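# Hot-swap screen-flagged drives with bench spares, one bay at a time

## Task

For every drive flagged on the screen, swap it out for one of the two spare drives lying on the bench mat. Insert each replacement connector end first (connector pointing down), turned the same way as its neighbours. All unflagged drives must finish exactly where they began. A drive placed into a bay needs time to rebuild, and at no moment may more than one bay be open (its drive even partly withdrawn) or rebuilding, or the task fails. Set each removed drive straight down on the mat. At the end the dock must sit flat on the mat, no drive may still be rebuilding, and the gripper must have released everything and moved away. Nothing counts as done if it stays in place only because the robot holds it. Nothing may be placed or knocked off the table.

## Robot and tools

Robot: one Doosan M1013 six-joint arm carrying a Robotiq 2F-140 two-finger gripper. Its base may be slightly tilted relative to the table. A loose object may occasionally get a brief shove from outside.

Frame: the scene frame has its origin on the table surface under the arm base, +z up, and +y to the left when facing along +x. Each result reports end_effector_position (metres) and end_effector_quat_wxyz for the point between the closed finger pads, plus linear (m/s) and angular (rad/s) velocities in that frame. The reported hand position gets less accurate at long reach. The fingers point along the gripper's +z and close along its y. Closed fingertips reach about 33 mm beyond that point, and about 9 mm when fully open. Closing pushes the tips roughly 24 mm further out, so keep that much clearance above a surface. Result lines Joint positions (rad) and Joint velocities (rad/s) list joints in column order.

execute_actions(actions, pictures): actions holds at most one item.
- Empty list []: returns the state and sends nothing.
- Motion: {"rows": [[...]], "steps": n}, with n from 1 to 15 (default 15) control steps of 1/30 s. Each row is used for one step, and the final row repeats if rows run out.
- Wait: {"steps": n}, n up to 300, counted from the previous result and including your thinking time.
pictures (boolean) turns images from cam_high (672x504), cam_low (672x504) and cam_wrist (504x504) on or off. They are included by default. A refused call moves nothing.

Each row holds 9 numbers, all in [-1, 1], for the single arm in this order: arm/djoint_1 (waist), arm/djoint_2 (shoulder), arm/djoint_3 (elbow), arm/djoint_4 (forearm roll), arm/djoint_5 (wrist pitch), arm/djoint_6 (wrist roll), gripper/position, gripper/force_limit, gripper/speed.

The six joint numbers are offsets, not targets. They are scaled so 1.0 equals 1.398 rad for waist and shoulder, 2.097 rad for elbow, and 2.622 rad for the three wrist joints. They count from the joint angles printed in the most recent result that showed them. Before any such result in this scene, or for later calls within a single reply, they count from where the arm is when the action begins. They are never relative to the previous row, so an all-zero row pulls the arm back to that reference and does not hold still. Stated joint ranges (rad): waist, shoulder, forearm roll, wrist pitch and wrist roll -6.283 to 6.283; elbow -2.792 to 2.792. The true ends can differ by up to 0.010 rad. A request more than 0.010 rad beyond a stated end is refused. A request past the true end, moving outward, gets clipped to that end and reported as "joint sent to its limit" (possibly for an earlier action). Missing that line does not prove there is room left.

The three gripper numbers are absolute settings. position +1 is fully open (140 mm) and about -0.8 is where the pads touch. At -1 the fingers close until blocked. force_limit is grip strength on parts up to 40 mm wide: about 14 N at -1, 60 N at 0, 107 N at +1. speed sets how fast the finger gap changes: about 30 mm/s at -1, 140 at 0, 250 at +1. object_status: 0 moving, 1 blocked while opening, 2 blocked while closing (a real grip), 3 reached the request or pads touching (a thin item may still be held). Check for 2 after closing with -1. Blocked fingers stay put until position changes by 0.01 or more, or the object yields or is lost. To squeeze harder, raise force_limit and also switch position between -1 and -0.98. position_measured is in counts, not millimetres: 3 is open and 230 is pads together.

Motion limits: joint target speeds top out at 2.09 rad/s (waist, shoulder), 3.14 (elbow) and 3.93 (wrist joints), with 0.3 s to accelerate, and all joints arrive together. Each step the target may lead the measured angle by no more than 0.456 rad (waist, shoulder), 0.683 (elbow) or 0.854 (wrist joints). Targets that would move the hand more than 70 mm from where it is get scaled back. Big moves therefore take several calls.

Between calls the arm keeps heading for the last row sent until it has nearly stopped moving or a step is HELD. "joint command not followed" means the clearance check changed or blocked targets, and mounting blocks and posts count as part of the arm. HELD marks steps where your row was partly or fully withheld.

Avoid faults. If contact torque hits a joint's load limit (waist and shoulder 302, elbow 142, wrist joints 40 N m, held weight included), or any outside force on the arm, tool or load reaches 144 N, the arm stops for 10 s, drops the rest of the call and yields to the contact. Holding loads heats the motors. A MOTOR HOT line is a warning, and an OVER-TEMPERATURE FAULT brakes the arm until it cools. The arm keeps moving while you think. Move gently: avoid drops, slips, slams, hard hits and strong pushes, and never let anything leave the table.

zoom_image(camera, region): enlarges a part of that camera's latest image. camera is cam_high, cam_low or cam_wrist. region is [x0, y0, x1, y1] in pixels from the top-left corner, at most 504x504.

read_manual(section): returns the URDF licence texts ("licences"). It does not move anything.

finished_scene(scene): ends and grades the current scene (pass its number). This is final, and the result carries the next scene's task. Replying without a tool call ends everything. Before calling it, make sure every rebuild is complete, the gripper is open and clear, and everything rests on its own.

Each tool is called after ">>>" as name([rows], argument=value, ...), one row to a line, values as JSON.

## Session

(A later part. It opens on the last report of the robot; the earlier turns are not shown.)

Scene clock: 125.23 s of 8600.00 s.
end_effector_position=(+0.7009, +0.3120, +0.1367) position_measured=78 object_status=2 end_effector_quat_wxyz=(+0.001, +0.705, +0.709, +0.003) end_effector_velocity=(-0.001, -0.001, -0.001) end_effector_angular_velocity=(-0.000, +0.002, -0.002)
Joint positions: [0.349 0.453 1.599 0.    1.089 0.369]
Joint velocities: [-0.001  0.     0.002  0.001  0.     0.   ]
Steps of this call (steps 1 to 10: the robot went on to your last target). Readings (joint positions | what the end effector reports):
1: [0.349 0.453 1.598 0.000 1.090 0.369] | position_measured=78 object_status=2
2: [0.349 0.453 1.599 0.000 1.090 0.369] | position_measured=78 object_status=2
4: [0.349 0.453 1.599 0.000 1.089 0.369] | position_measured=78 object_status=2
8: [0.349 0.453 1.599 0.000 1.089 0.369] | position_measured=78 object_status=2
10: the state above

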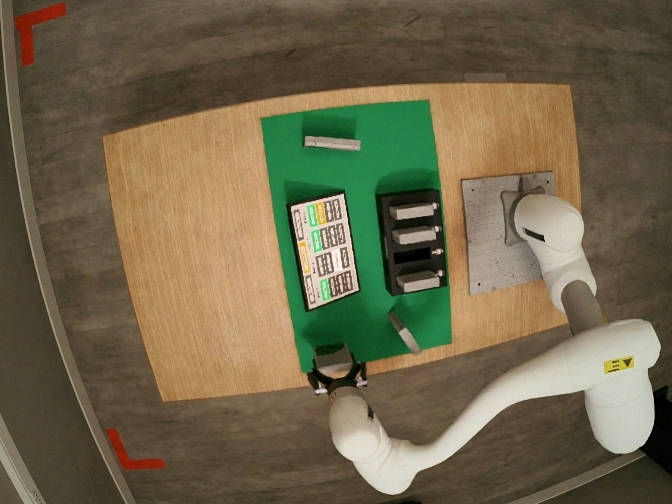

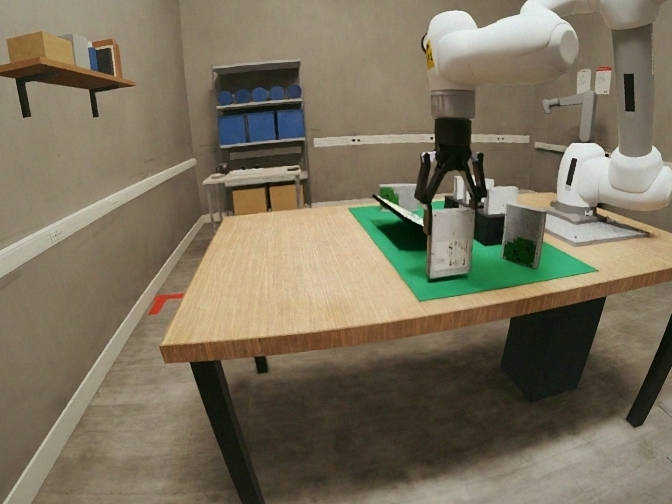

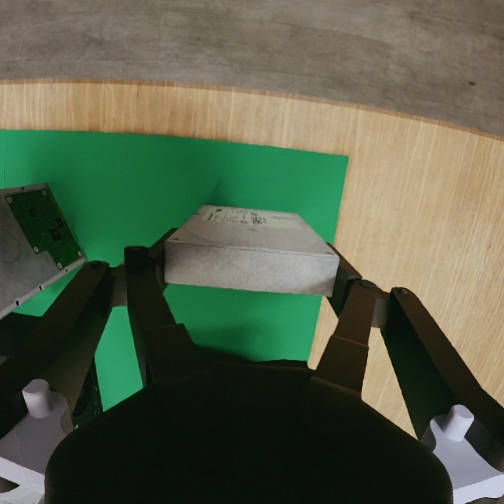

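>>> execute_actions([
  {"rows":[[0,0.0035,0.0033,0,-0.0045,0,-1,0.5,0],[0,0.0035,0.0033,0,-0.0045,0,-1,0.5,0],[0,0.0035,0.0033,0,-0.0045,0,-1,0.5,0],[0,0.0035,0.0033,0,-0.0045,0,-1,0.5,0],[0,0.0035,0.0033,0,-0.0045,0,-1,0.5,0],[0,0.0035,0.0033,0,-0.0045,0,-1,0.5,0],[0,0.0035,0.0033,0,-0.0045,0,1,0.5,0]]},
], pictures=false)

>>> execute_actions([
  {"rows":[[0,-0.0415,-0.0563,0,0.067,0,1,0.5,0]]},
], pictures=false)

>>> execute_actions([
  {"rows":[[0.086,-0.2175,0.209,0,-0.051,-0.74,1,0.5,0]]},
], pictures=false)

>>> execute_actions([
  {"steps":25},
])

Scene clock: 132.07 s of 8600.00 s.
end_effector_position=(+0.7006, +0.3118, +0.1296) position_measured=19 object_status=0 end_effector_quat_wxyz=(+0.001, +0.706, +0.709, +0.003) end_effector_velocity=(+0.001, -0.000, +0.001) end_effector_angular_velocity=(+0.000, -0.000, -0.001)
Joint positions: [0.349 0.458 1.606 0.    1.078 0.369]
Joint velocities: [-0.001 -0.    -0.001 -0.     0.001  0.   ]
Steps of this call (steps 1 to 15: the robot went on to your last target; steps 16 to 190: nothing new was sent; steps 191 to 205: all 15 steps of this action). Readings (joint positions | what the end effector reports):
191: [0.349 0.454 1.599 0.000 1.088 0.369] | position_measured=78 object_status=2
192: [0.349 0.456 1.602 0.000 1.083 0.369] | position_measured=78 object_status=2
194: [0.349 0.458 1.605 0.000 1.079 0.369] | position_measured=78 object_status=2
198: [0.349 0.458 1.606 0.000 1.078 0.369] | position_measured=78 object_status=0
205: the state above

Scene clock: 132.57 s of 8600.00 s.
end_effector_position=(+0.7059, +0.3138, +0.2348) position_measured=3 object_status=3 end_effector_quat_wxyz=(+0.001, +0.706, +0.709, +0.003) end_effector_velocity=(+0.001, +0.001, +0.003) end_effector_angular_velocity=(+0.002, -0.003, -0.001)
Joint positions: [0.349 0.4   1.488 0.    1.253 0.369]
Joint velocities: [-0.    -0.002 -0.003  0.001  0.001  0.001]
Steps of this call (steps 1 to 15: all 15 steps of this action). Readings (joint positions | what the end effector reports):
1: [0.349 0.458 1.605 0.000 1.078 0.369] | position_measured=11 object_status=0
2: [0.349 0.455 1.599 0.000 1.089 0.369] | position_measured=5 object_status=0
4: [0.349 0.435 1.559 0.000 1.148 0.369] | position_measured=3 object_status=0
8: [0.349 0.402 1.491 0.000 1.247 0.369] | position_measured=3 object_status=3
15: the state above

Scene clock: 133.07 s of 8600.00 s.
end_effector_position=(+0.5412, +0.3074, +0.2220) position_measured=3 object_status=3 end_effector_quat_wxyz=(+0.002, +0.273, +0.962, +0.002) end_effector_velocity=(-0.312, -0.042, -0.048) end_effector_angular_velocity=(-0.020, -0.004, +3.325)
Joint positions: [ 0.436  0.179  1.806  0.     1.155 -0.557]
Joint velocities: [ 0.162 -0.41   0.589  0.    -0.174 -3.163]
Steps of this call (steps 1 to 15: all 15 steps of this action). Readings (joint positions | what the end effector reports):
1: [0.349 0.400 1.488 0.000 1.253 0.368] | position_measured=3 object_status=3
2: [0.350 0.396 1.494 0.000 1.250 0.356] | position_measured=3 object_status=3
4: [0.360 0.372 1.529 0.000 1.237 0.289] | position_measured=3 object_status=3
8: [0.391 0.293 1.643 0.000 1.203 0.038] | position_measured=3 object_status=3
15: the state above

Scene clock: 133.90 s of 8600.00 s.
end_effector_position=(+0.4780, +0.2967, +0.2103) position_measured=3 object_status=3 end_effector_quat_wxyz=(+0.002, -0.244, +0.970, +0.001) end_effector_velocity=(-0.000, +0.000, +0.000) end_effector_angular_velocity=(-0.000, -0.000, +0.001)
Joint positions: [ 0.469  0.096  1.926  0.     1.12  -1.571]
Joint velocities: [ 0.001 -0.    -0.    -0.     0.    -0.   ]
Steps of this call (steps 1 to 25: the robot went on to your last target). Readings (joint positions | what the end effector reports):
1: [0.441 0.166 1.826 0.000 1.149 -0.669] | position_measured=3 object_status=3
2: [0.446 0.153 1.844 0.000 1.144 -0.789] | position_measured=3 object_status=3
4: [0.455 0.132 1.874 0.000 1.135 -1.032] | position_measured=3 object_status=3
8: [0.466 0.105 1.913 0.000 1.123 -1.409] | position_measured=3 object_status=3
25: the state above

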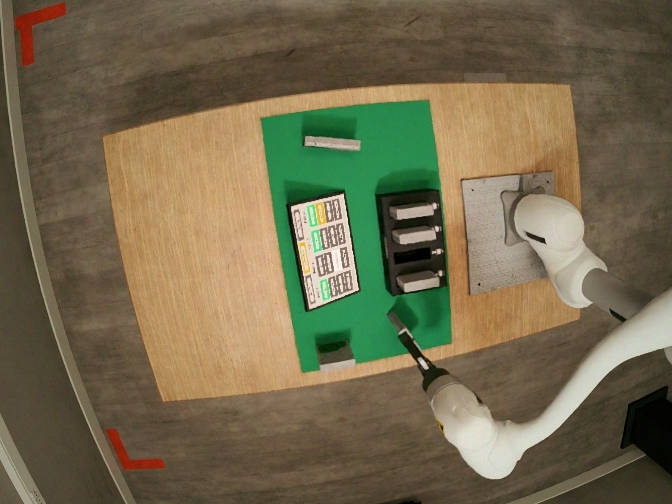

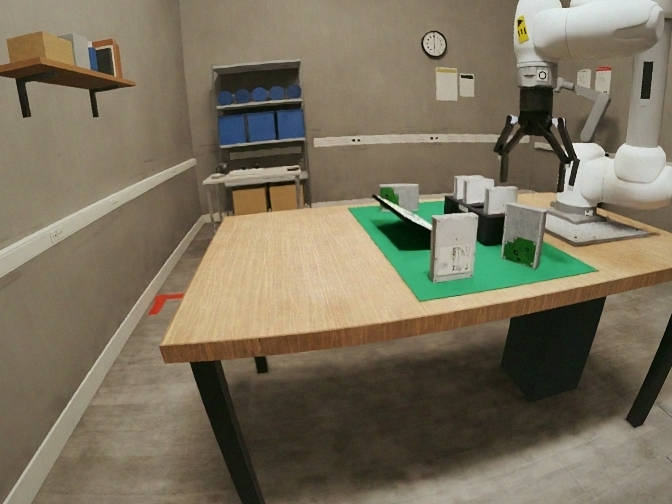

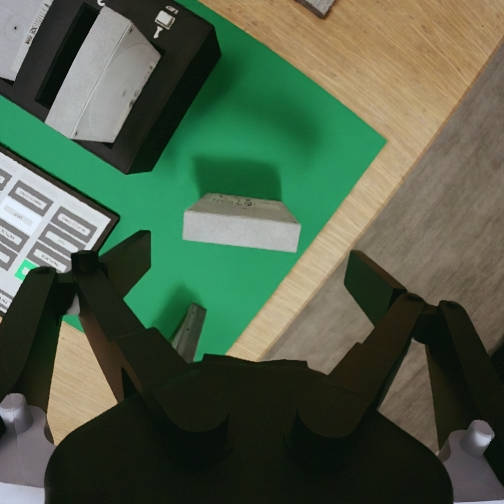

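>>> execute_actions([
  {"rows":[[0,0.0445,0.045,0,-0.0603,0,1,0.5,0]]},
])

Scene clock: 136.93 s of 8600.00 s.
end_effector_position=(+0.4736, +0.2943, +0.1300) position_measured=3 object_status=3 end_effector_quat_wxyz=(+0.003, -0.244, +0.970, +0.001) end_effector_velocity=(-0.001, +0.001, -0.001) end_effector_angular_velocity=(+0.001, +0.002, -0.002)
Joint positions: [ 0.469  0.158  2.02   0.     0.962 -1.571]
Joint velocities: [0.    0.001 0.    0.002 0.    0.001]
Steps of this call (steps 1 to 15: the robot went on to your last target; steps 16 to 76: nothing new was sent; steps 77 to 91: all 15 steps of this action). Readings (joint positions | what the end effector reports):
77: [0.469 0.097 1.927 0.000 1.118 -1.571] | position_measured=3 object_status=3
78: [0.469 0.101 1.933 0.000 1.106 -1.571] | position_measured=3 object_status=3
80: [0.469 0.126 1.972 0.000 1.042 -1.571] | position_measured=3 object_status=3
84: [0.469 0.158 2.020 0.000 0.963 -1.571] | position_measured=3 object_status=3
91: the state above

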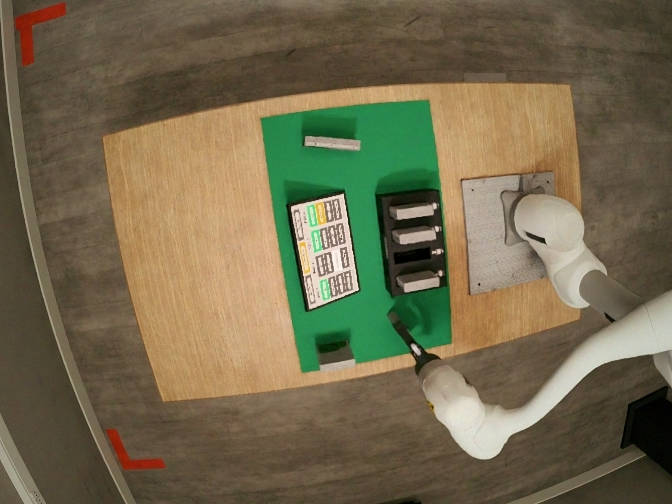

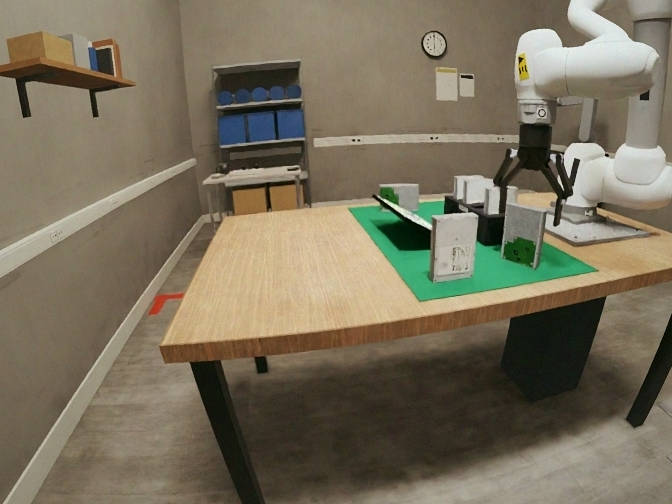

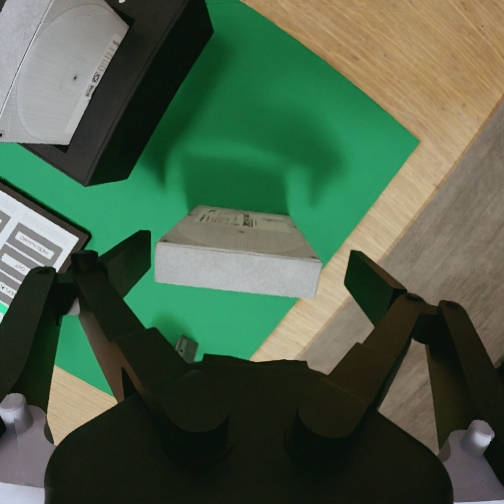

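>>> execute_actions([
  {"rows":[[-0.008,0,0,0,0,0,1,0.7,0.3],[-0.008,0,0,0,0,0,1,0.7,0.3],[-0.008,0,0,0,0,0,1,0.7,0.3],[-0.008,0,0,0,0,0,-1,0.7,0.3]]},
], pictures=false)

>>> execute_actions([
  {"steps":8},
])

>>> execute_actions([
  {"rows":[[0,-0.11,-0.1,0,0.139,0,-1,0.7,0.3]]},
], pictures=false)

>>> execute_actions([
  {"steps":10},
], pictures=false)

>>> execute_actions([
  {"rows":[[-0.327,-0.1245,0.0815,0,0.0017,0.607,-1,0.7,0.3]]},
], pictures=false)

>>> execute_actions([
  {"steps":25},
])

Scene clock: 145.67 s of 8600.00 s.
end_effector_position=(+0.4769, +0.2889, +0.1300) position_measured=78 object_status=0 end_effector_quat_wxyz=(+0.003, -0.239, +0.971, +0.001) end_effector_velocity=(-0.001, +0.000, -0.000) end_effector_angular_velocity=(-0.001, +0.001, +0.002)
Joint positions: [ 0.458  0.158  2.02   0.     0.962 -1.571]
Joint velocities: [ 0.001  0.     0.001 -0.     0.    -0.001]
Steps of this call (steps 1 to 15: the robot went on to your last target; steps 16 to 247: nothing new was sent; steps 248 to 262: all 15 steps of this action). Readings (joint positions | what the end effector reports):
248: [0.468 0.158 2.020 0.000 0.962 -1.571] | position_measured=3 object_status=3
249: [0.464 0.158 2.020 0.000 0.962 -1.571] | position_measured=3 object_status=3
251: [0.459 0.158 2.020 0.000 0.962 -1.571] | position_measured=3 object_status=0
255: [0.458 0.158 2.020 0.000 0.962 -1.571] | position_measured=38 object_status=0
262: the state above

Scene clock: 145.93 s of 8600.00 s.
end_effector_position=(+0.4769, +0.2890, +0.1300) position_measured=78 object_status=2 end_effector_quat_wxyz=(+0.003, -0.239, +0.971, +0.001) end_effector_velocity=(-0.000, -0.001, -0.001) end_effector_angular_velocity=(-0.002, +0.000, -0.000)
Joint positions: [ 0.458  0.158  2.02   0.     0.962 -1.571]
Joint velocities: [-0.001 -0.     0.002 -0.002 -0.     0.   ]
Steps of this call (steps 1 to 8: the robot went on to your last target). Readings (joint positions | what the end effector reports):
1: [0.458 0.158 2.020 0.000 0.962 -1.571] | position_measured=78 object_status=0
2: [0.458 0.158 2.020 0.000 0.962 -1.571] | position_measured=78 object_status=0
4: [0.458 0.158 2.020 0.000 0.962 -1.571] | position_measured=78 object_status=2
8: the state above

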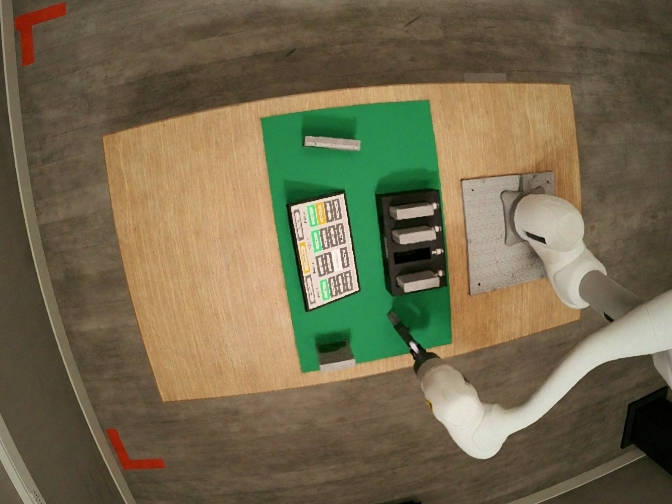

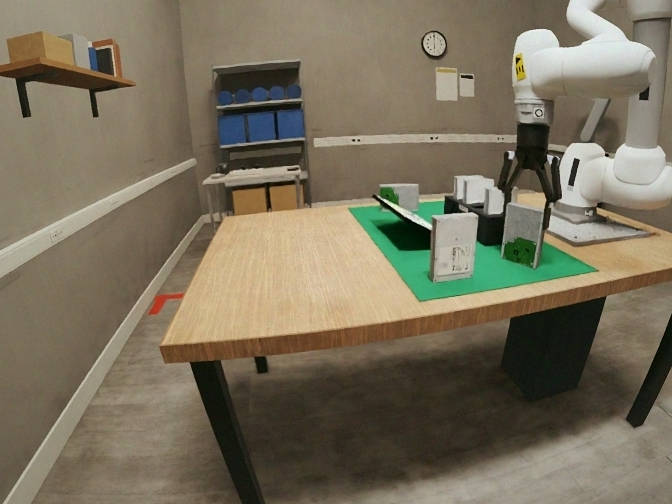

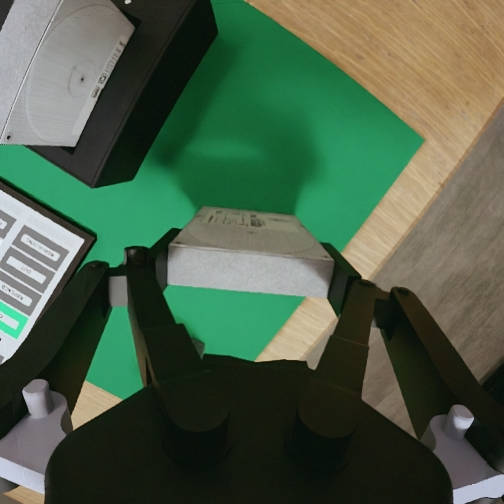

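Scene clock: 146.43 s of 8600.00 s.
end_effector_position=(+0.4657, +0.2831, +0.3210) position_measured=78 object_status=2 end_effector_quat_wxyz=(+0.003, -0.239, +0.971, +0.001) end_effector_velocity=(-0.006, -0.003, +0.001) end_effector_angular_velocity=(-0.010, +0.019, +0.001)
Joint positions: [ 0.458  0.005  1.811  0.     1.325 -1.571]
Joint velocities: [ 0.     0.    -0.001 -0.     0.023 -0.001]
Steps of this call (steps 1 to 15: all 15 steps of this action). Readings (joint positions | what the end effector reports):
1: [0.458 0.158 2.020 0.000 0.963 -1.571] | position_measured=78 object_status=2
2: [0.458 0.153 2.014 0.000 0.975 -1.571] | position_measured=78 object_status=2
4: [0.458 0.126 1.976 0.000 1.039 -1.571] | position_measured=78 object_status=2
8: [0.458 0.065 1.893 0.000 1.182 -1.571] | position_measured=78 object_status=2
15: the state above

Scene clock: 146.77 s of 8600.00 s.
end_effector_position=(+0.4656, +0.2831, +0.3217) position_measured=78 object_status=2 end_effector_quat_wxyz=(+0.003, -0.239, +0.971, +0.001) end_effector_velocity=(-0.000, -0.001, -0.001) end_effector_angular_velocity=(-0.001, +0.001, -0.002)
Joint positions: [ 0.458  0.005  1.811  0.     1.326 -1.571]
Joint velocities: [-0.001 -0.     0.002 -0.001 -0.     0.001]
Steps of this call (steps 1 to 10: the robot went on to your last target). Readings (joint positions | what the end effector reports):
1: [0.458 0.005 1.811 0.000 1.325 -1.571] | position_measured=78 object_status=2
2: [0.458 0.005 1.811 0.000 1.326 -1.571] | position_measured=78 object_status=2
4: [0.458 0.005 1.811 0.000 1.326 -1.571] | position_measured=78 object_status=2
8: [0.458 0.005 1.811 0.000 1.326 -1.571] | position_measured=78 object_status=2
10: the state above

Scene clock: 147.27 s of 8600.00 s.
end_effector_position=(+0.4560, +0.1076, +0.3177) position_measured=78 object_status=2 end_effector_quat_wxyz=(+0.001, +0.358, +0.934, +0.002) end_effector_velocity=(-0.077, -0.319, -0.014) end_effector_angular_velocity=(+0.013, +0.005, -3.726)
Joint positions: [ 0.134 -0.119  1.932  0.     1.329 -0.68 ]
Joint velocities: [-0.645 -0.246  0.236 -0.002  0.006  3.081]
Steps of this call (steps 1 to 15: all 15 steps of this action). Readings (joint positions | what the end effector reports):
1: [0.457 0.004 1.811 0.000 1.326 -1.570] | position_measured=78 object_status=2
2: [0.451 0.002 1.814 0.000 1.326 -1.557] | position_measured=78 object_status=2
4: [0.416 -0.012 1.829 0.000 1.326 -1.491] | position_measured=78 object_status=2
8: [0.304 -0.054 1.870 0.000 1.327 -1.254] | position_measured=78 object_status=2
15: the state above

Scene clock: 148.10 s of 8600.00 s.
end_effector_position=(+0.4355, +0.0451, +0.3138) position_measured=78 object_status=2 end_effector_quat_wxyz=(+0.001, +0.705, +0.709, +0.002) end_effector_velocity=(+0.001, -0.000, +0.000) end_effector_angular_velocity=(+0.002, -0.001, -0.002)
Joint positions: [ 0.001 -0.169  1.982  0.     1.33   0.02 ]
Joint velocities: [-0.002  0.    -0.001  0.002 -0.    -0.001]
Steps of this call (steps 1 to 25: the robot went on to your last target). Readings (joint positions | what the end effector reports):
1: [0.112 -0.127 1.940 0.000 1.329 -0.572] | position_measured=78 object_status=2
2: [0.091 -0.135 1.948 0.000 1.329 -0.463] | position_measured=78 object_status=2
4: [0.054 -0.149 1.962 0.000 1.330 -0.265] | position_measured=78 object_status=2
8: [0.008 -0.167 1.979 0.000 1.330 -0.020] | position_measured=78 object_status=2
25: the state above

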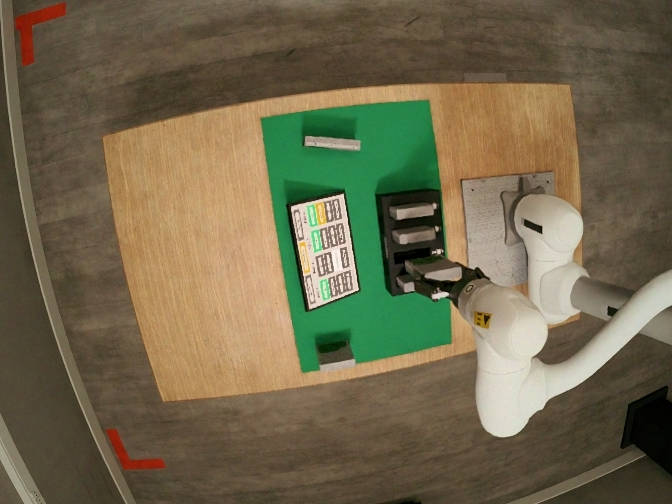

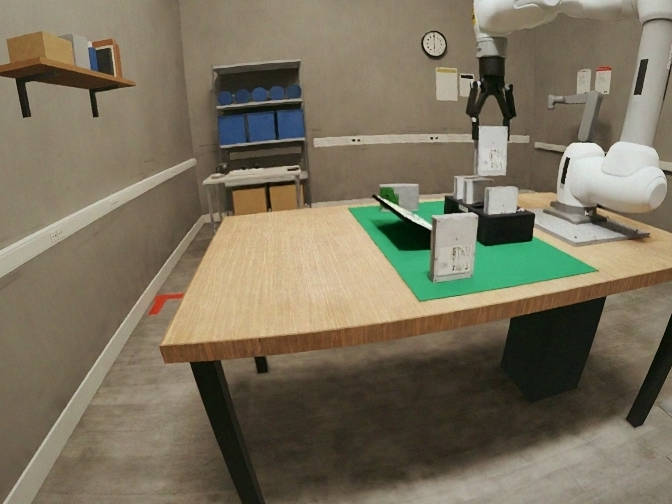

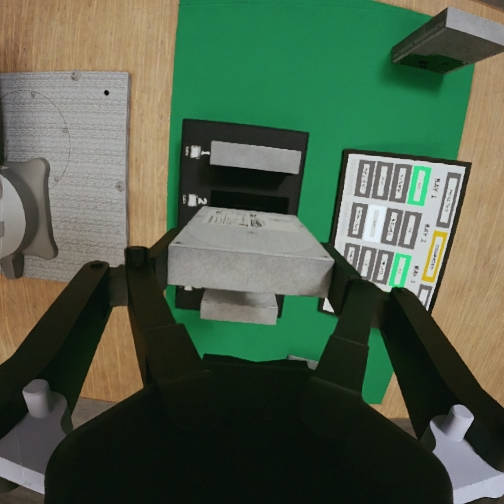

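>>> execute_actions([
  {"rows":[[0.003,0.039,0.0595,0,-0.068,0.0015,-1,0.7,0.3]]},
])

>>> zoom_image(camera="cam_wrist", region=[150,150,360,270])

Scene clock: 151.30 s of 8600.00 s.
end_effector_position=(+0.4364, +0.0471, +0.2240) position_measured=78 object_status=2 end_effector_quat_wxyz=(+0.000, +0.705, +0.709, +0.002) end_effector_velocity=(-0.001, +0.000, -0.001) end_effector_angular_velocity=(+0.001, +0.002, -0.001)
Joint positions: [ 0.005 -0.115  2.106  0.     1.152  0.024]
Joint velocities: [-0.     0.001  0.002  0.001 -0.     0.   ]
Steps of this call (steps 1 to 15: the robot went on to your last target; steps 16 to 81: nothing new was sent; steps 82 to 96: all 15 steps of this action). Readings (joint positions | what the end effector reports):
82: [0.001 -0.169 1.982 0.000 1.329 0.021] | position_measured=78 object_status=2
83: [0.001 -0.166 1.990 0.000 1.317 0.021] | position_measured=78 object_status=2
85: [0.002 -0.146 2.036 0.000 1.252 0.022] | position_measured=78 object_status=2
89: [0.005 -0.116 2.105 0.000 1.155 0.024] | position_measured=78 object_status=2
96: the state above

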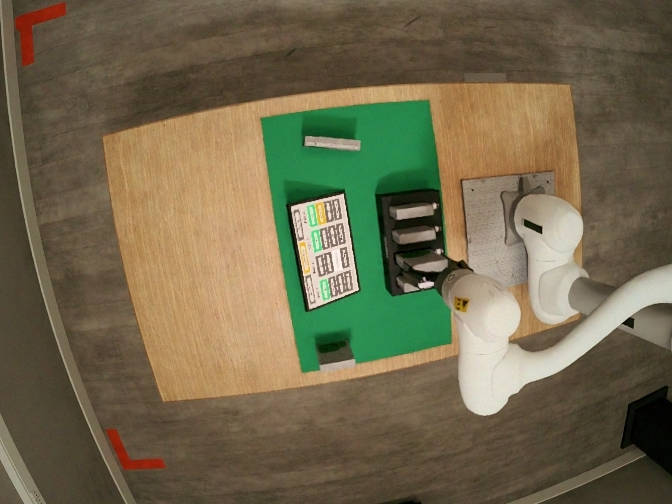

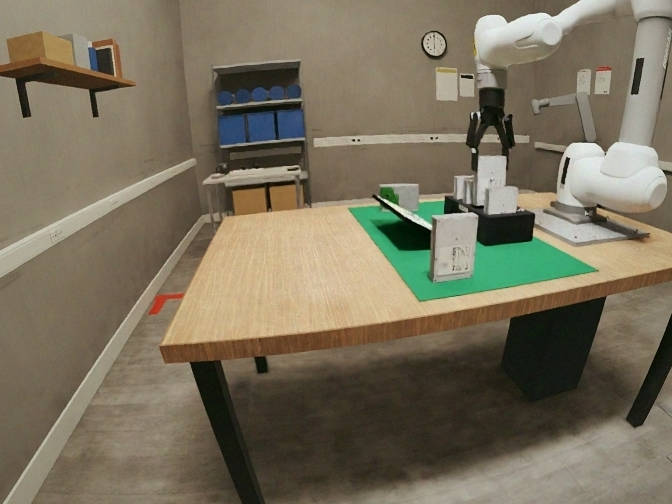

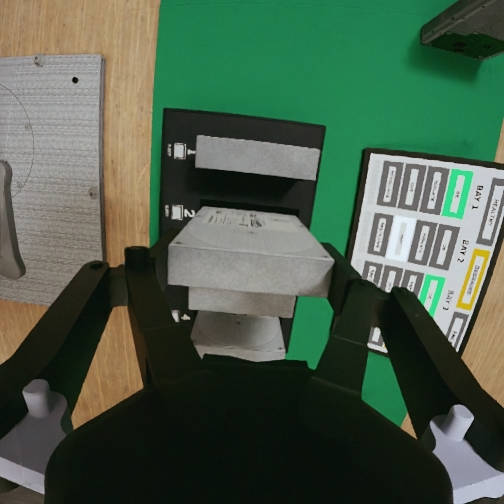

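Region (150, 150, 360, 270) of cam_wrist's 504x504 image, scaled by 2.400, with more detail than that image has; it fills the top 288 rows of this view, and the rest is white.

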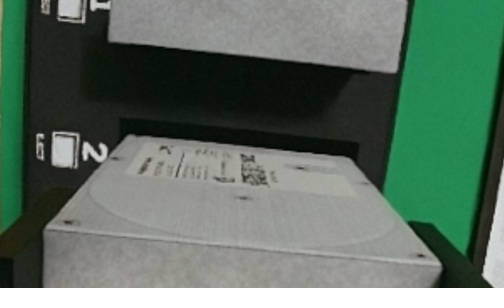

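>>> execute_actions([
  {"rows":[[0,0.005,0.005,0,-0.007,0,-1,0.7,0.3],[0,0.005,0.005,0,-0.007,0,-1,0.7,0.3],[0,0.005,0.005,0,-0.007,0,-1,0.7,0.3],[0,0.01,0.01,0,-0.014,0,-1,0.7,0.3],[0,0.01,0.01,0,-0.014,0,-1,0.7,0.3],[0,0.01,0.01,0,-0.014,0,-1,0.7,0.3],[0,0.0165,0.0172,0,-0.0233,0,-1,0.7,0.3]]},
])

Scene clock: 155.90 s of 8600.00 s.
end_effector_position=(+0.4370, +0.0472, +0.1958) position_measured=78 object_status=2 end_effector_quat_wxyz=(+0.001, +0.705, +0.709, +0.003) end_effector_velocity=(+0.000, +0.001, -0.000) end_effector_angular_velocity=(-0.000, -0.001, +0.003)
Joint positions: [ 0.005 -0.092  2.142  0.     1.091  0.024]
Joint velocities: [ 0.003  0.    -0.    -0.    -0.001 -0.   ]
Steps of this call (steps 1 to 15: the robot went on to your last target; steps 16 to 123: nothing new was sent; steps 124 to 138: all 15 steps of this action). Readings (joint positions | what the end effector reports):
124: [0.005 -0.115 2.107 0.000 1.151 0.024] | position_measured=78 object_status=2
125: [0.005 -0.112 2.111 0.000 1.143 0.024] | position_measured=78 object_status=2
127: [0.005 -0.108 2.117 0.000 1.134 0.024] | position_measured=78 object_status=2
131: [0.005 -0.098 2.133 0.000 1.106 0.024] | position_measured=78 object_status=2
138: the state above

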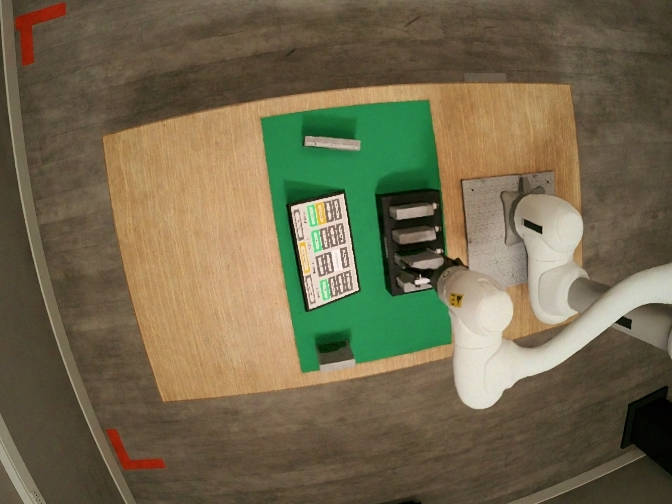

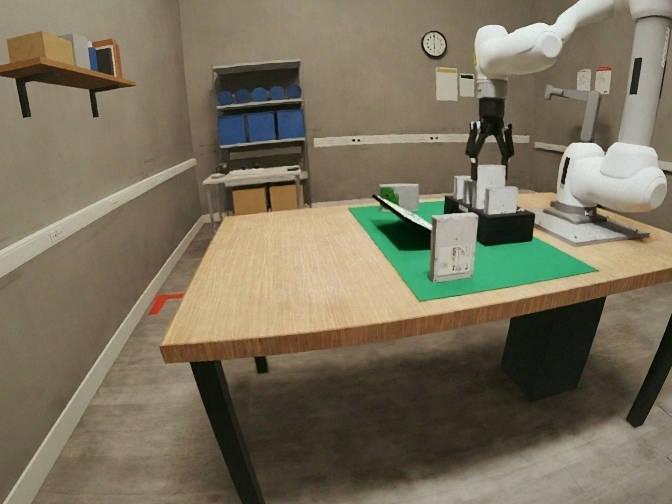

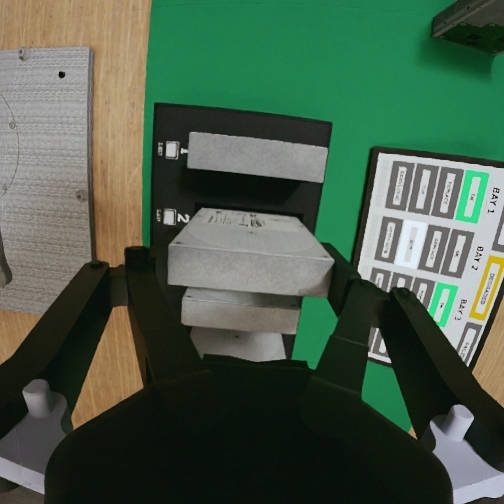

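>>> execute_actions([
  {"rows":[[0,0.0345,0.0284,0,-0.0412,0,-1,0.7,0.3]]},
], pictures=false)

>>> execute_actions([
  {"rows":[[0,0.0033,0.002,0,-0.0034,0,-1,0.7,0.3]]},
])

Scene clock: 159.27 s of 8600.00 s.
end_effector_position=(+0.4366, +0.0473, +0.1460) position_measured=78 object_status=2 end_effector_quat_wxyz=(+0.001, +0.705, +0.709, +0.003) end_effector_velocity=(-0.001, -0.000, -0.001) end_effector_angular_velocity=(-0.000, +0.002, -0.001)
Joint positions: [ 0.005 -0.044  2.202  0.     0.983  0.024]
Joint velocities: [-0.     0.     0.001 -0.     0.     0.001]
Steps of this call (steps 1 to 15: the robot went on to your last target; steps 16 to 86: nothing new was sent; steps 87 to 101: all 15 steps of this action). Readings (joint positions | what the end effector reports):
87: [0.005 -0.091 2.143 0.000 1.089 0.024] | position_measured=78 object_status=2
88: [0.005 -0.086 2.149 0.000 1.077 0.024] | position_measured=78 object_status=2
90: [0.005 -0.060 2.181 0.000 1.020 0.024] | position_measured=78 object_status=2
94: [0.005 -0.044 2.201 0.000 0.984 0.024] | position_measured=78 object_status=2
101: the state above

Scene clock: 159.77 s of 8600.00 s.
end_effector_position=(+0.4367, +0.0473, +0.1420) position_measured=79 object_status=2 end_effector_quat_wxyz=(+0.001, +0.705, +0.709, +0.003) end_effector_velocity=(+0.001, +0.001, +0.000) end_effector_angular_velocity=(+0.001, -0.001, +0.001)
Joint positions: [ 0.005 -0.039  2.206  0.     0.974  0.024]
Joint velocities: [ 0.001 -0.    -0.001  0.001 -0.     0.   ]
Steps of this call (steps 1 to 15: all 15 steps of this action). Readings (joint positions | what the end effector reports):
1: [0.005 -0.043 2.202 0.000 0.982 0.024] | position_measured=78 object_status=2
2: [0.005 -0.041 2.204 0.000 0.978 0.024] | position_measured=78 object_status=2
4: [0.005 -0.039 2.206 0.000 0.975 0.024] | position_measured=79 object_status=2
8: [0.005 -0.039 2.206 0.000 0.974 0.024] | position_measured=79 object_status=2
15: the state above

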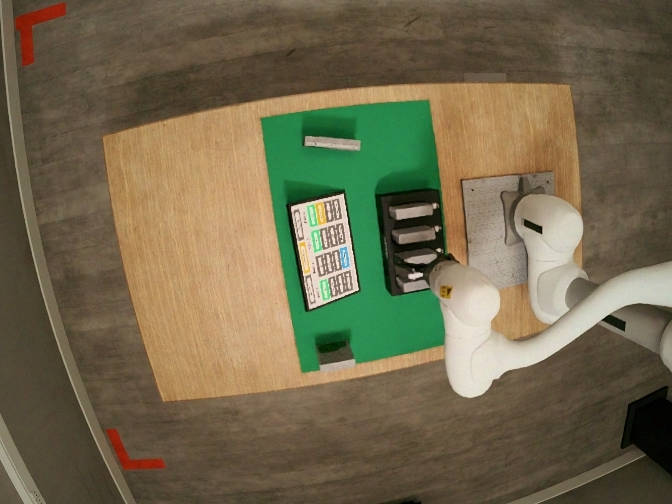

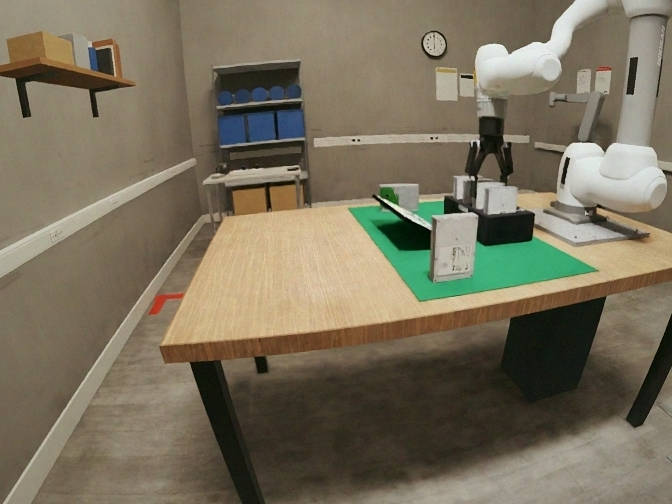

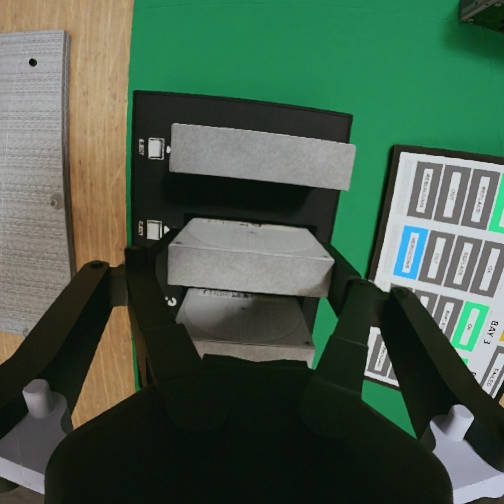

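>>> execute_actions([
  {"rows":[[0,0,0,0,0,0,1,0.7,0.3]],"steps":12},
], pictures=false)

>>> execute_actions([
  {"rows":[[0,-0.067,-0.0615,0,0.0854,0,1,0.7,0.3]]},
], pictures=false)

>>> execute_actions([
  {"rows":[[-0.334,0.178,-0.12,0,0.001,-0.178,1,0.7,0.3]]},
], pictures=false)

>>> execute_actions([
  {"steps":25},
])

Scene clock: 172.87 s of 8600.00 s.
end_effector_position=(+0.4368, +0.0472, +0.1421) position_measured=3 object_status=0 end_effector_quat_wxyz=(+0.001, +0.705, +0.709, +0.003) end_effector_velocity=(-0.001, +0.000, -0.001) end_effector_angular_velocity=(+0.000, +0.002, +0.000)
Joint positions: [ 0.005 -0.039  2.206 -0.     0.974  0.024]
Joint velocities: [ 0.001 -0.     0.002  0.    -0.     0.   ]
Steps of this call (steps 1 to 15: the robot went on to your last target; steps 16 to 381: nothing new was sent; steps 382 to 393: all 12 steps of this action). Readings (joint positions | what the end effector reports):
382: [0.005 -0.039 2.206 0.000 0.974 0.024] | position_measured=79 object_status=0
383: [0.005 -0.039 2.206 -0.000 0.974 0.024] | position_measured=79 object_status=0
385: [0.005 -0.039 2.206 -0.000 0.974 0.024] | position_measured=53 object_status=0
389: [0.005 -0.039 2.206 -0.000 0.974 0.024] | position_measured=16 object_status=0
393: the state above

Scene clock: 173.37 s of 8600.00 s.
end_effector_position=(+0.4359, +0.0470, +0.2469) position_measured=3 object_status=3 end_effector_quat_wxyz=(+0.001, +0.705, +0.709, +0.002) end_effector_velocity=(-0.000, +0.000, +0.001) end_effector_angular_velocity=(+0.002, -0.001, -0.001)
Joint positions: [ 0.005 -0.133  2.077  0.     1.198  0.024]
Joint velocities: [-0.    -0.001 -0.     0.002  0.001 -0.   ]
Steps of this call (steps 1 to 15: all 15 steps of this action). Readings (joint positions | what the end effector reports):
1: [0.005 -0.040 2.206 -0.000 0.975 0.024] | position_measured=3 object_status=0
2: [0.005 -0.044 2.201 -0.000 0.988 0.024] | position_measured=3 object_status=0
4: [0.005 -0.072 2.163 -0.000 1.053 0.024] | position_measured=3 object_status=3
8: [0.005 -0.127 2.085 0.000 1.184 0.024] | position_measured=3 object_status=3
15: the state above

Scene clock: 173.87 s of 8600.00 s.
end_effector_position=(+0.5331, -0.1325, +0.2526) position_measured=3 object_status=3 end_effector_quat_wxyz=(+0.001, +0.705, +0.709, +0.002) end_effector_velocity=(+0.136, -0.471, -0.009) end_effector_angular_velocity=(+0.000, -0.002, -0.010)
Joint positions: [-0.33   0.046  1.896  0.     1.2   -0.31 ]
Joint velocities: [-0.743  0.393 -0.399  0.     0.004 -0.734]
Steps of this call (steps 1 to 15: all 15 steps of this action). Readings (joint positions | what the end effector reports):
1: [0.004 -0.132 2.077 0.000 1.198 0.024] | position_measured=3 object_status=3
2: [-0.002 -0.129 2.073 0.000 1.198 0.017] | position_measured=3 object_status=3
4: [-0.037 -0.109 2.054 0.000 1.198 -0.019] | position_measured=3 object_status=3
8: [-0.149 -0.050 1.994 0.000 1.199 -0.130] | position_measured=3 object_status=3
15: the state above

Scene clock: 174.70 s of 8600.00 s.
end_effector_position=(+0.5505, -0.2202, +0.2496) position_measured=3 object_status=3 end_effector_quat_wxyz=(+0.001, +0.705, +0.709, +0.002) end_effector_velocity=(+0.000, -0.000, +0.000) end_effector_angular_velocity=(+0.001, -0.001, -0.002)
Joint positions: [-0.462  0.116  1.825  0.     1.201 -0.442]
Joint velocities: [-0.001  0.    -0.001  0.001  0.     0.   ]
Steps of this call (steps 1 to 25: the robot went on to your last target). Readings (joint positions | what the end effector reports):
1: [-0.355 0.059 1.883 0.000 1.200 -0.335] | position_measured=3 object_status=3
2: [-0.380 0.072 1.870 0.000 1.200 -0.360] | position_measured=3 object_status=3
4: [-0.426 0.097 1.845 0.000 1.200 -0.406] | position_measured=3 object_status=3
8: [-0.462 0.116 1.826 0.000 1.201 -0.442] | position_measured=3 object_status=3
25: the state above

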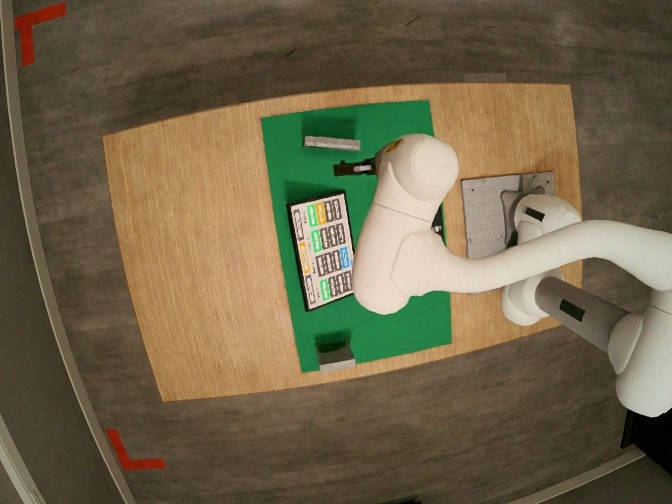

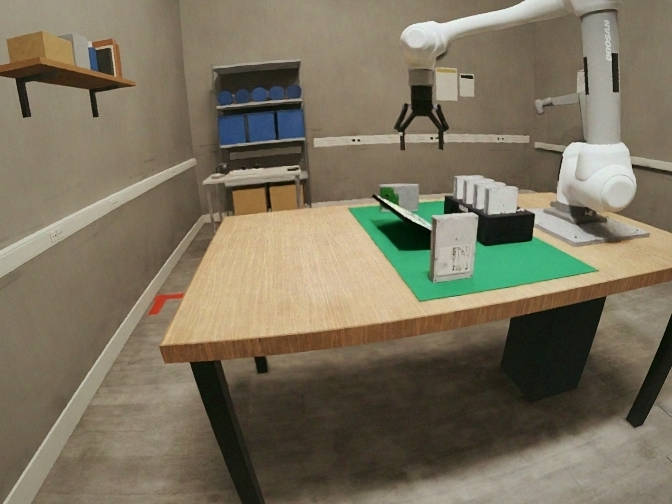

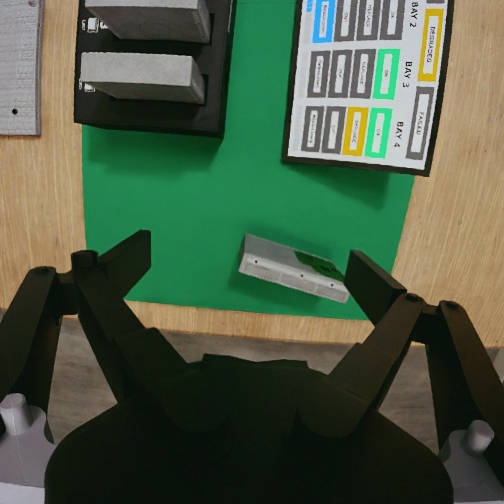

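>>> execute_actions([
  {"rows":[[-0.032,0.14,-0.023,0,-0.0565,-0.536,0.2,0.7,0.3]]},
], pictures=false)

>>> execute_actions([
  {"steps":20},
])

Scene clock: 184.57 s of 8600.00 s.
end_effector_position=(+0.6075, -0.2754, +0.1628) position_measured=104 object_status=0 end_effector_quat_wxyz=(+0.002, +0.227, +0.974, +0.002) end_effector_velocity=(+0.068, -0.076, -0.130) end_effector_angular_velocity=(-0.012, -0.006, +2.447)
Joint positions: [-0.501  0.288  1.783  0.     1.071 -1.589]
Joint velocities: [-0.055  0.238 -0.059  0.    -0.179 -2.503]
Steps of this call (steps 1 to 15: the robot went on to your last target; steps 16 to 281: nothing new was sent; steps 282 to 296: all 15 steps of this action). Readings (joint positions | what the end effector reports):
282: [-0.462 0.116 1.825 0.000 1.200 -0.444] | position_measured=3 object_status=0
283: [-0.463 0.119 1.825 0.000 1.198 -0.456] | position_measured=10 object_status=0
285: [-0.466 0.134 1.821 0.000 1.187 -0.522] | position_measured=29 object_status=0
289: [-0.481 0.198 1.805 0.000 1.138 -0.827] | position_measured=66 object_status=0
296: the state above

Scene clock: 185.23 s of 8600.00 s.
end_effector_position=(+0.6143, -0.2830, +0.1496) position_measured=104 object_status=3 end_effector_quat_wxyz=(+0.002, +0.103, +0.995, +0.001) end_effector_velocity=(-0.001, +0.000, -0.000) end_effector_angular_velocity=(+0.001, +0.001, -0.000)
Joint positions: [-0.507  0.312  1.777  0.     1.052 -1.847]
Joint velocities: [ 0.    -0.     0.001  0.     0.    -0.   ]
Steps of this call (steps 1 to 20: the robot went on to your last target). Readings (joint positions | what the end effector reports):
1: [-0.503 0.295 1.781 0.000 1.065 -1.667] | position_measured=104 object_status=0
2: [-0.504 0.301 1.780 0.000 1.061 -1.731] | position_measured=104 object_status=0
4: [-0.506 0.309 1.778 0.000 1.055 -1.817] | position_measured=104 object_status=3
8: [-0.507 0.312 1.777 0.000 1.052 -1.847] | position_measured=104 object_status=3
20: the state above

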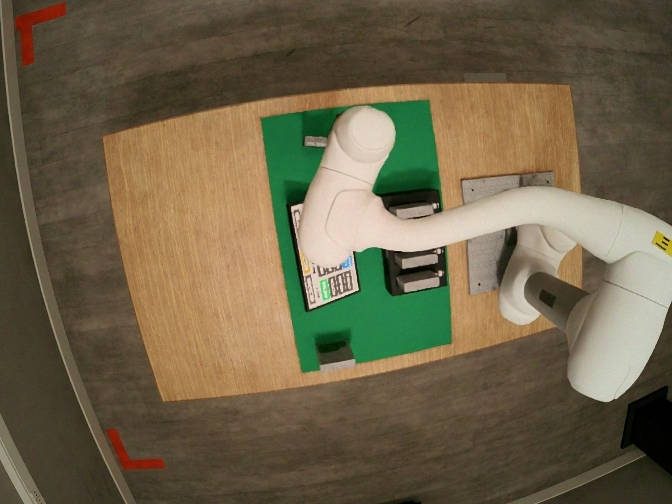

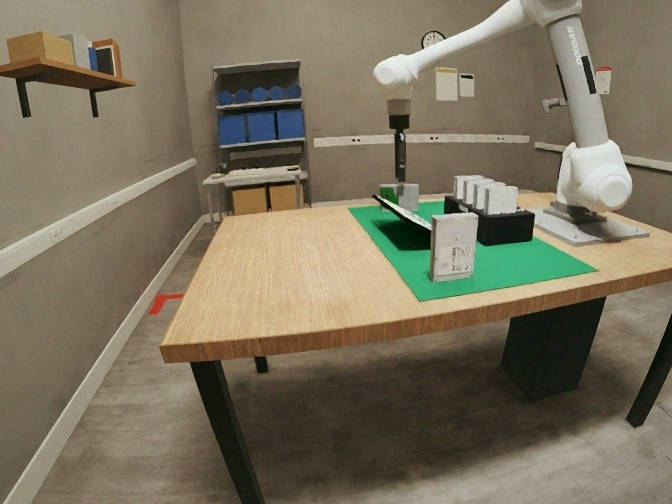

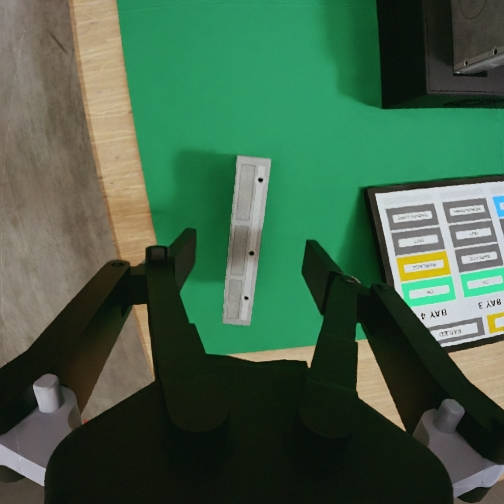

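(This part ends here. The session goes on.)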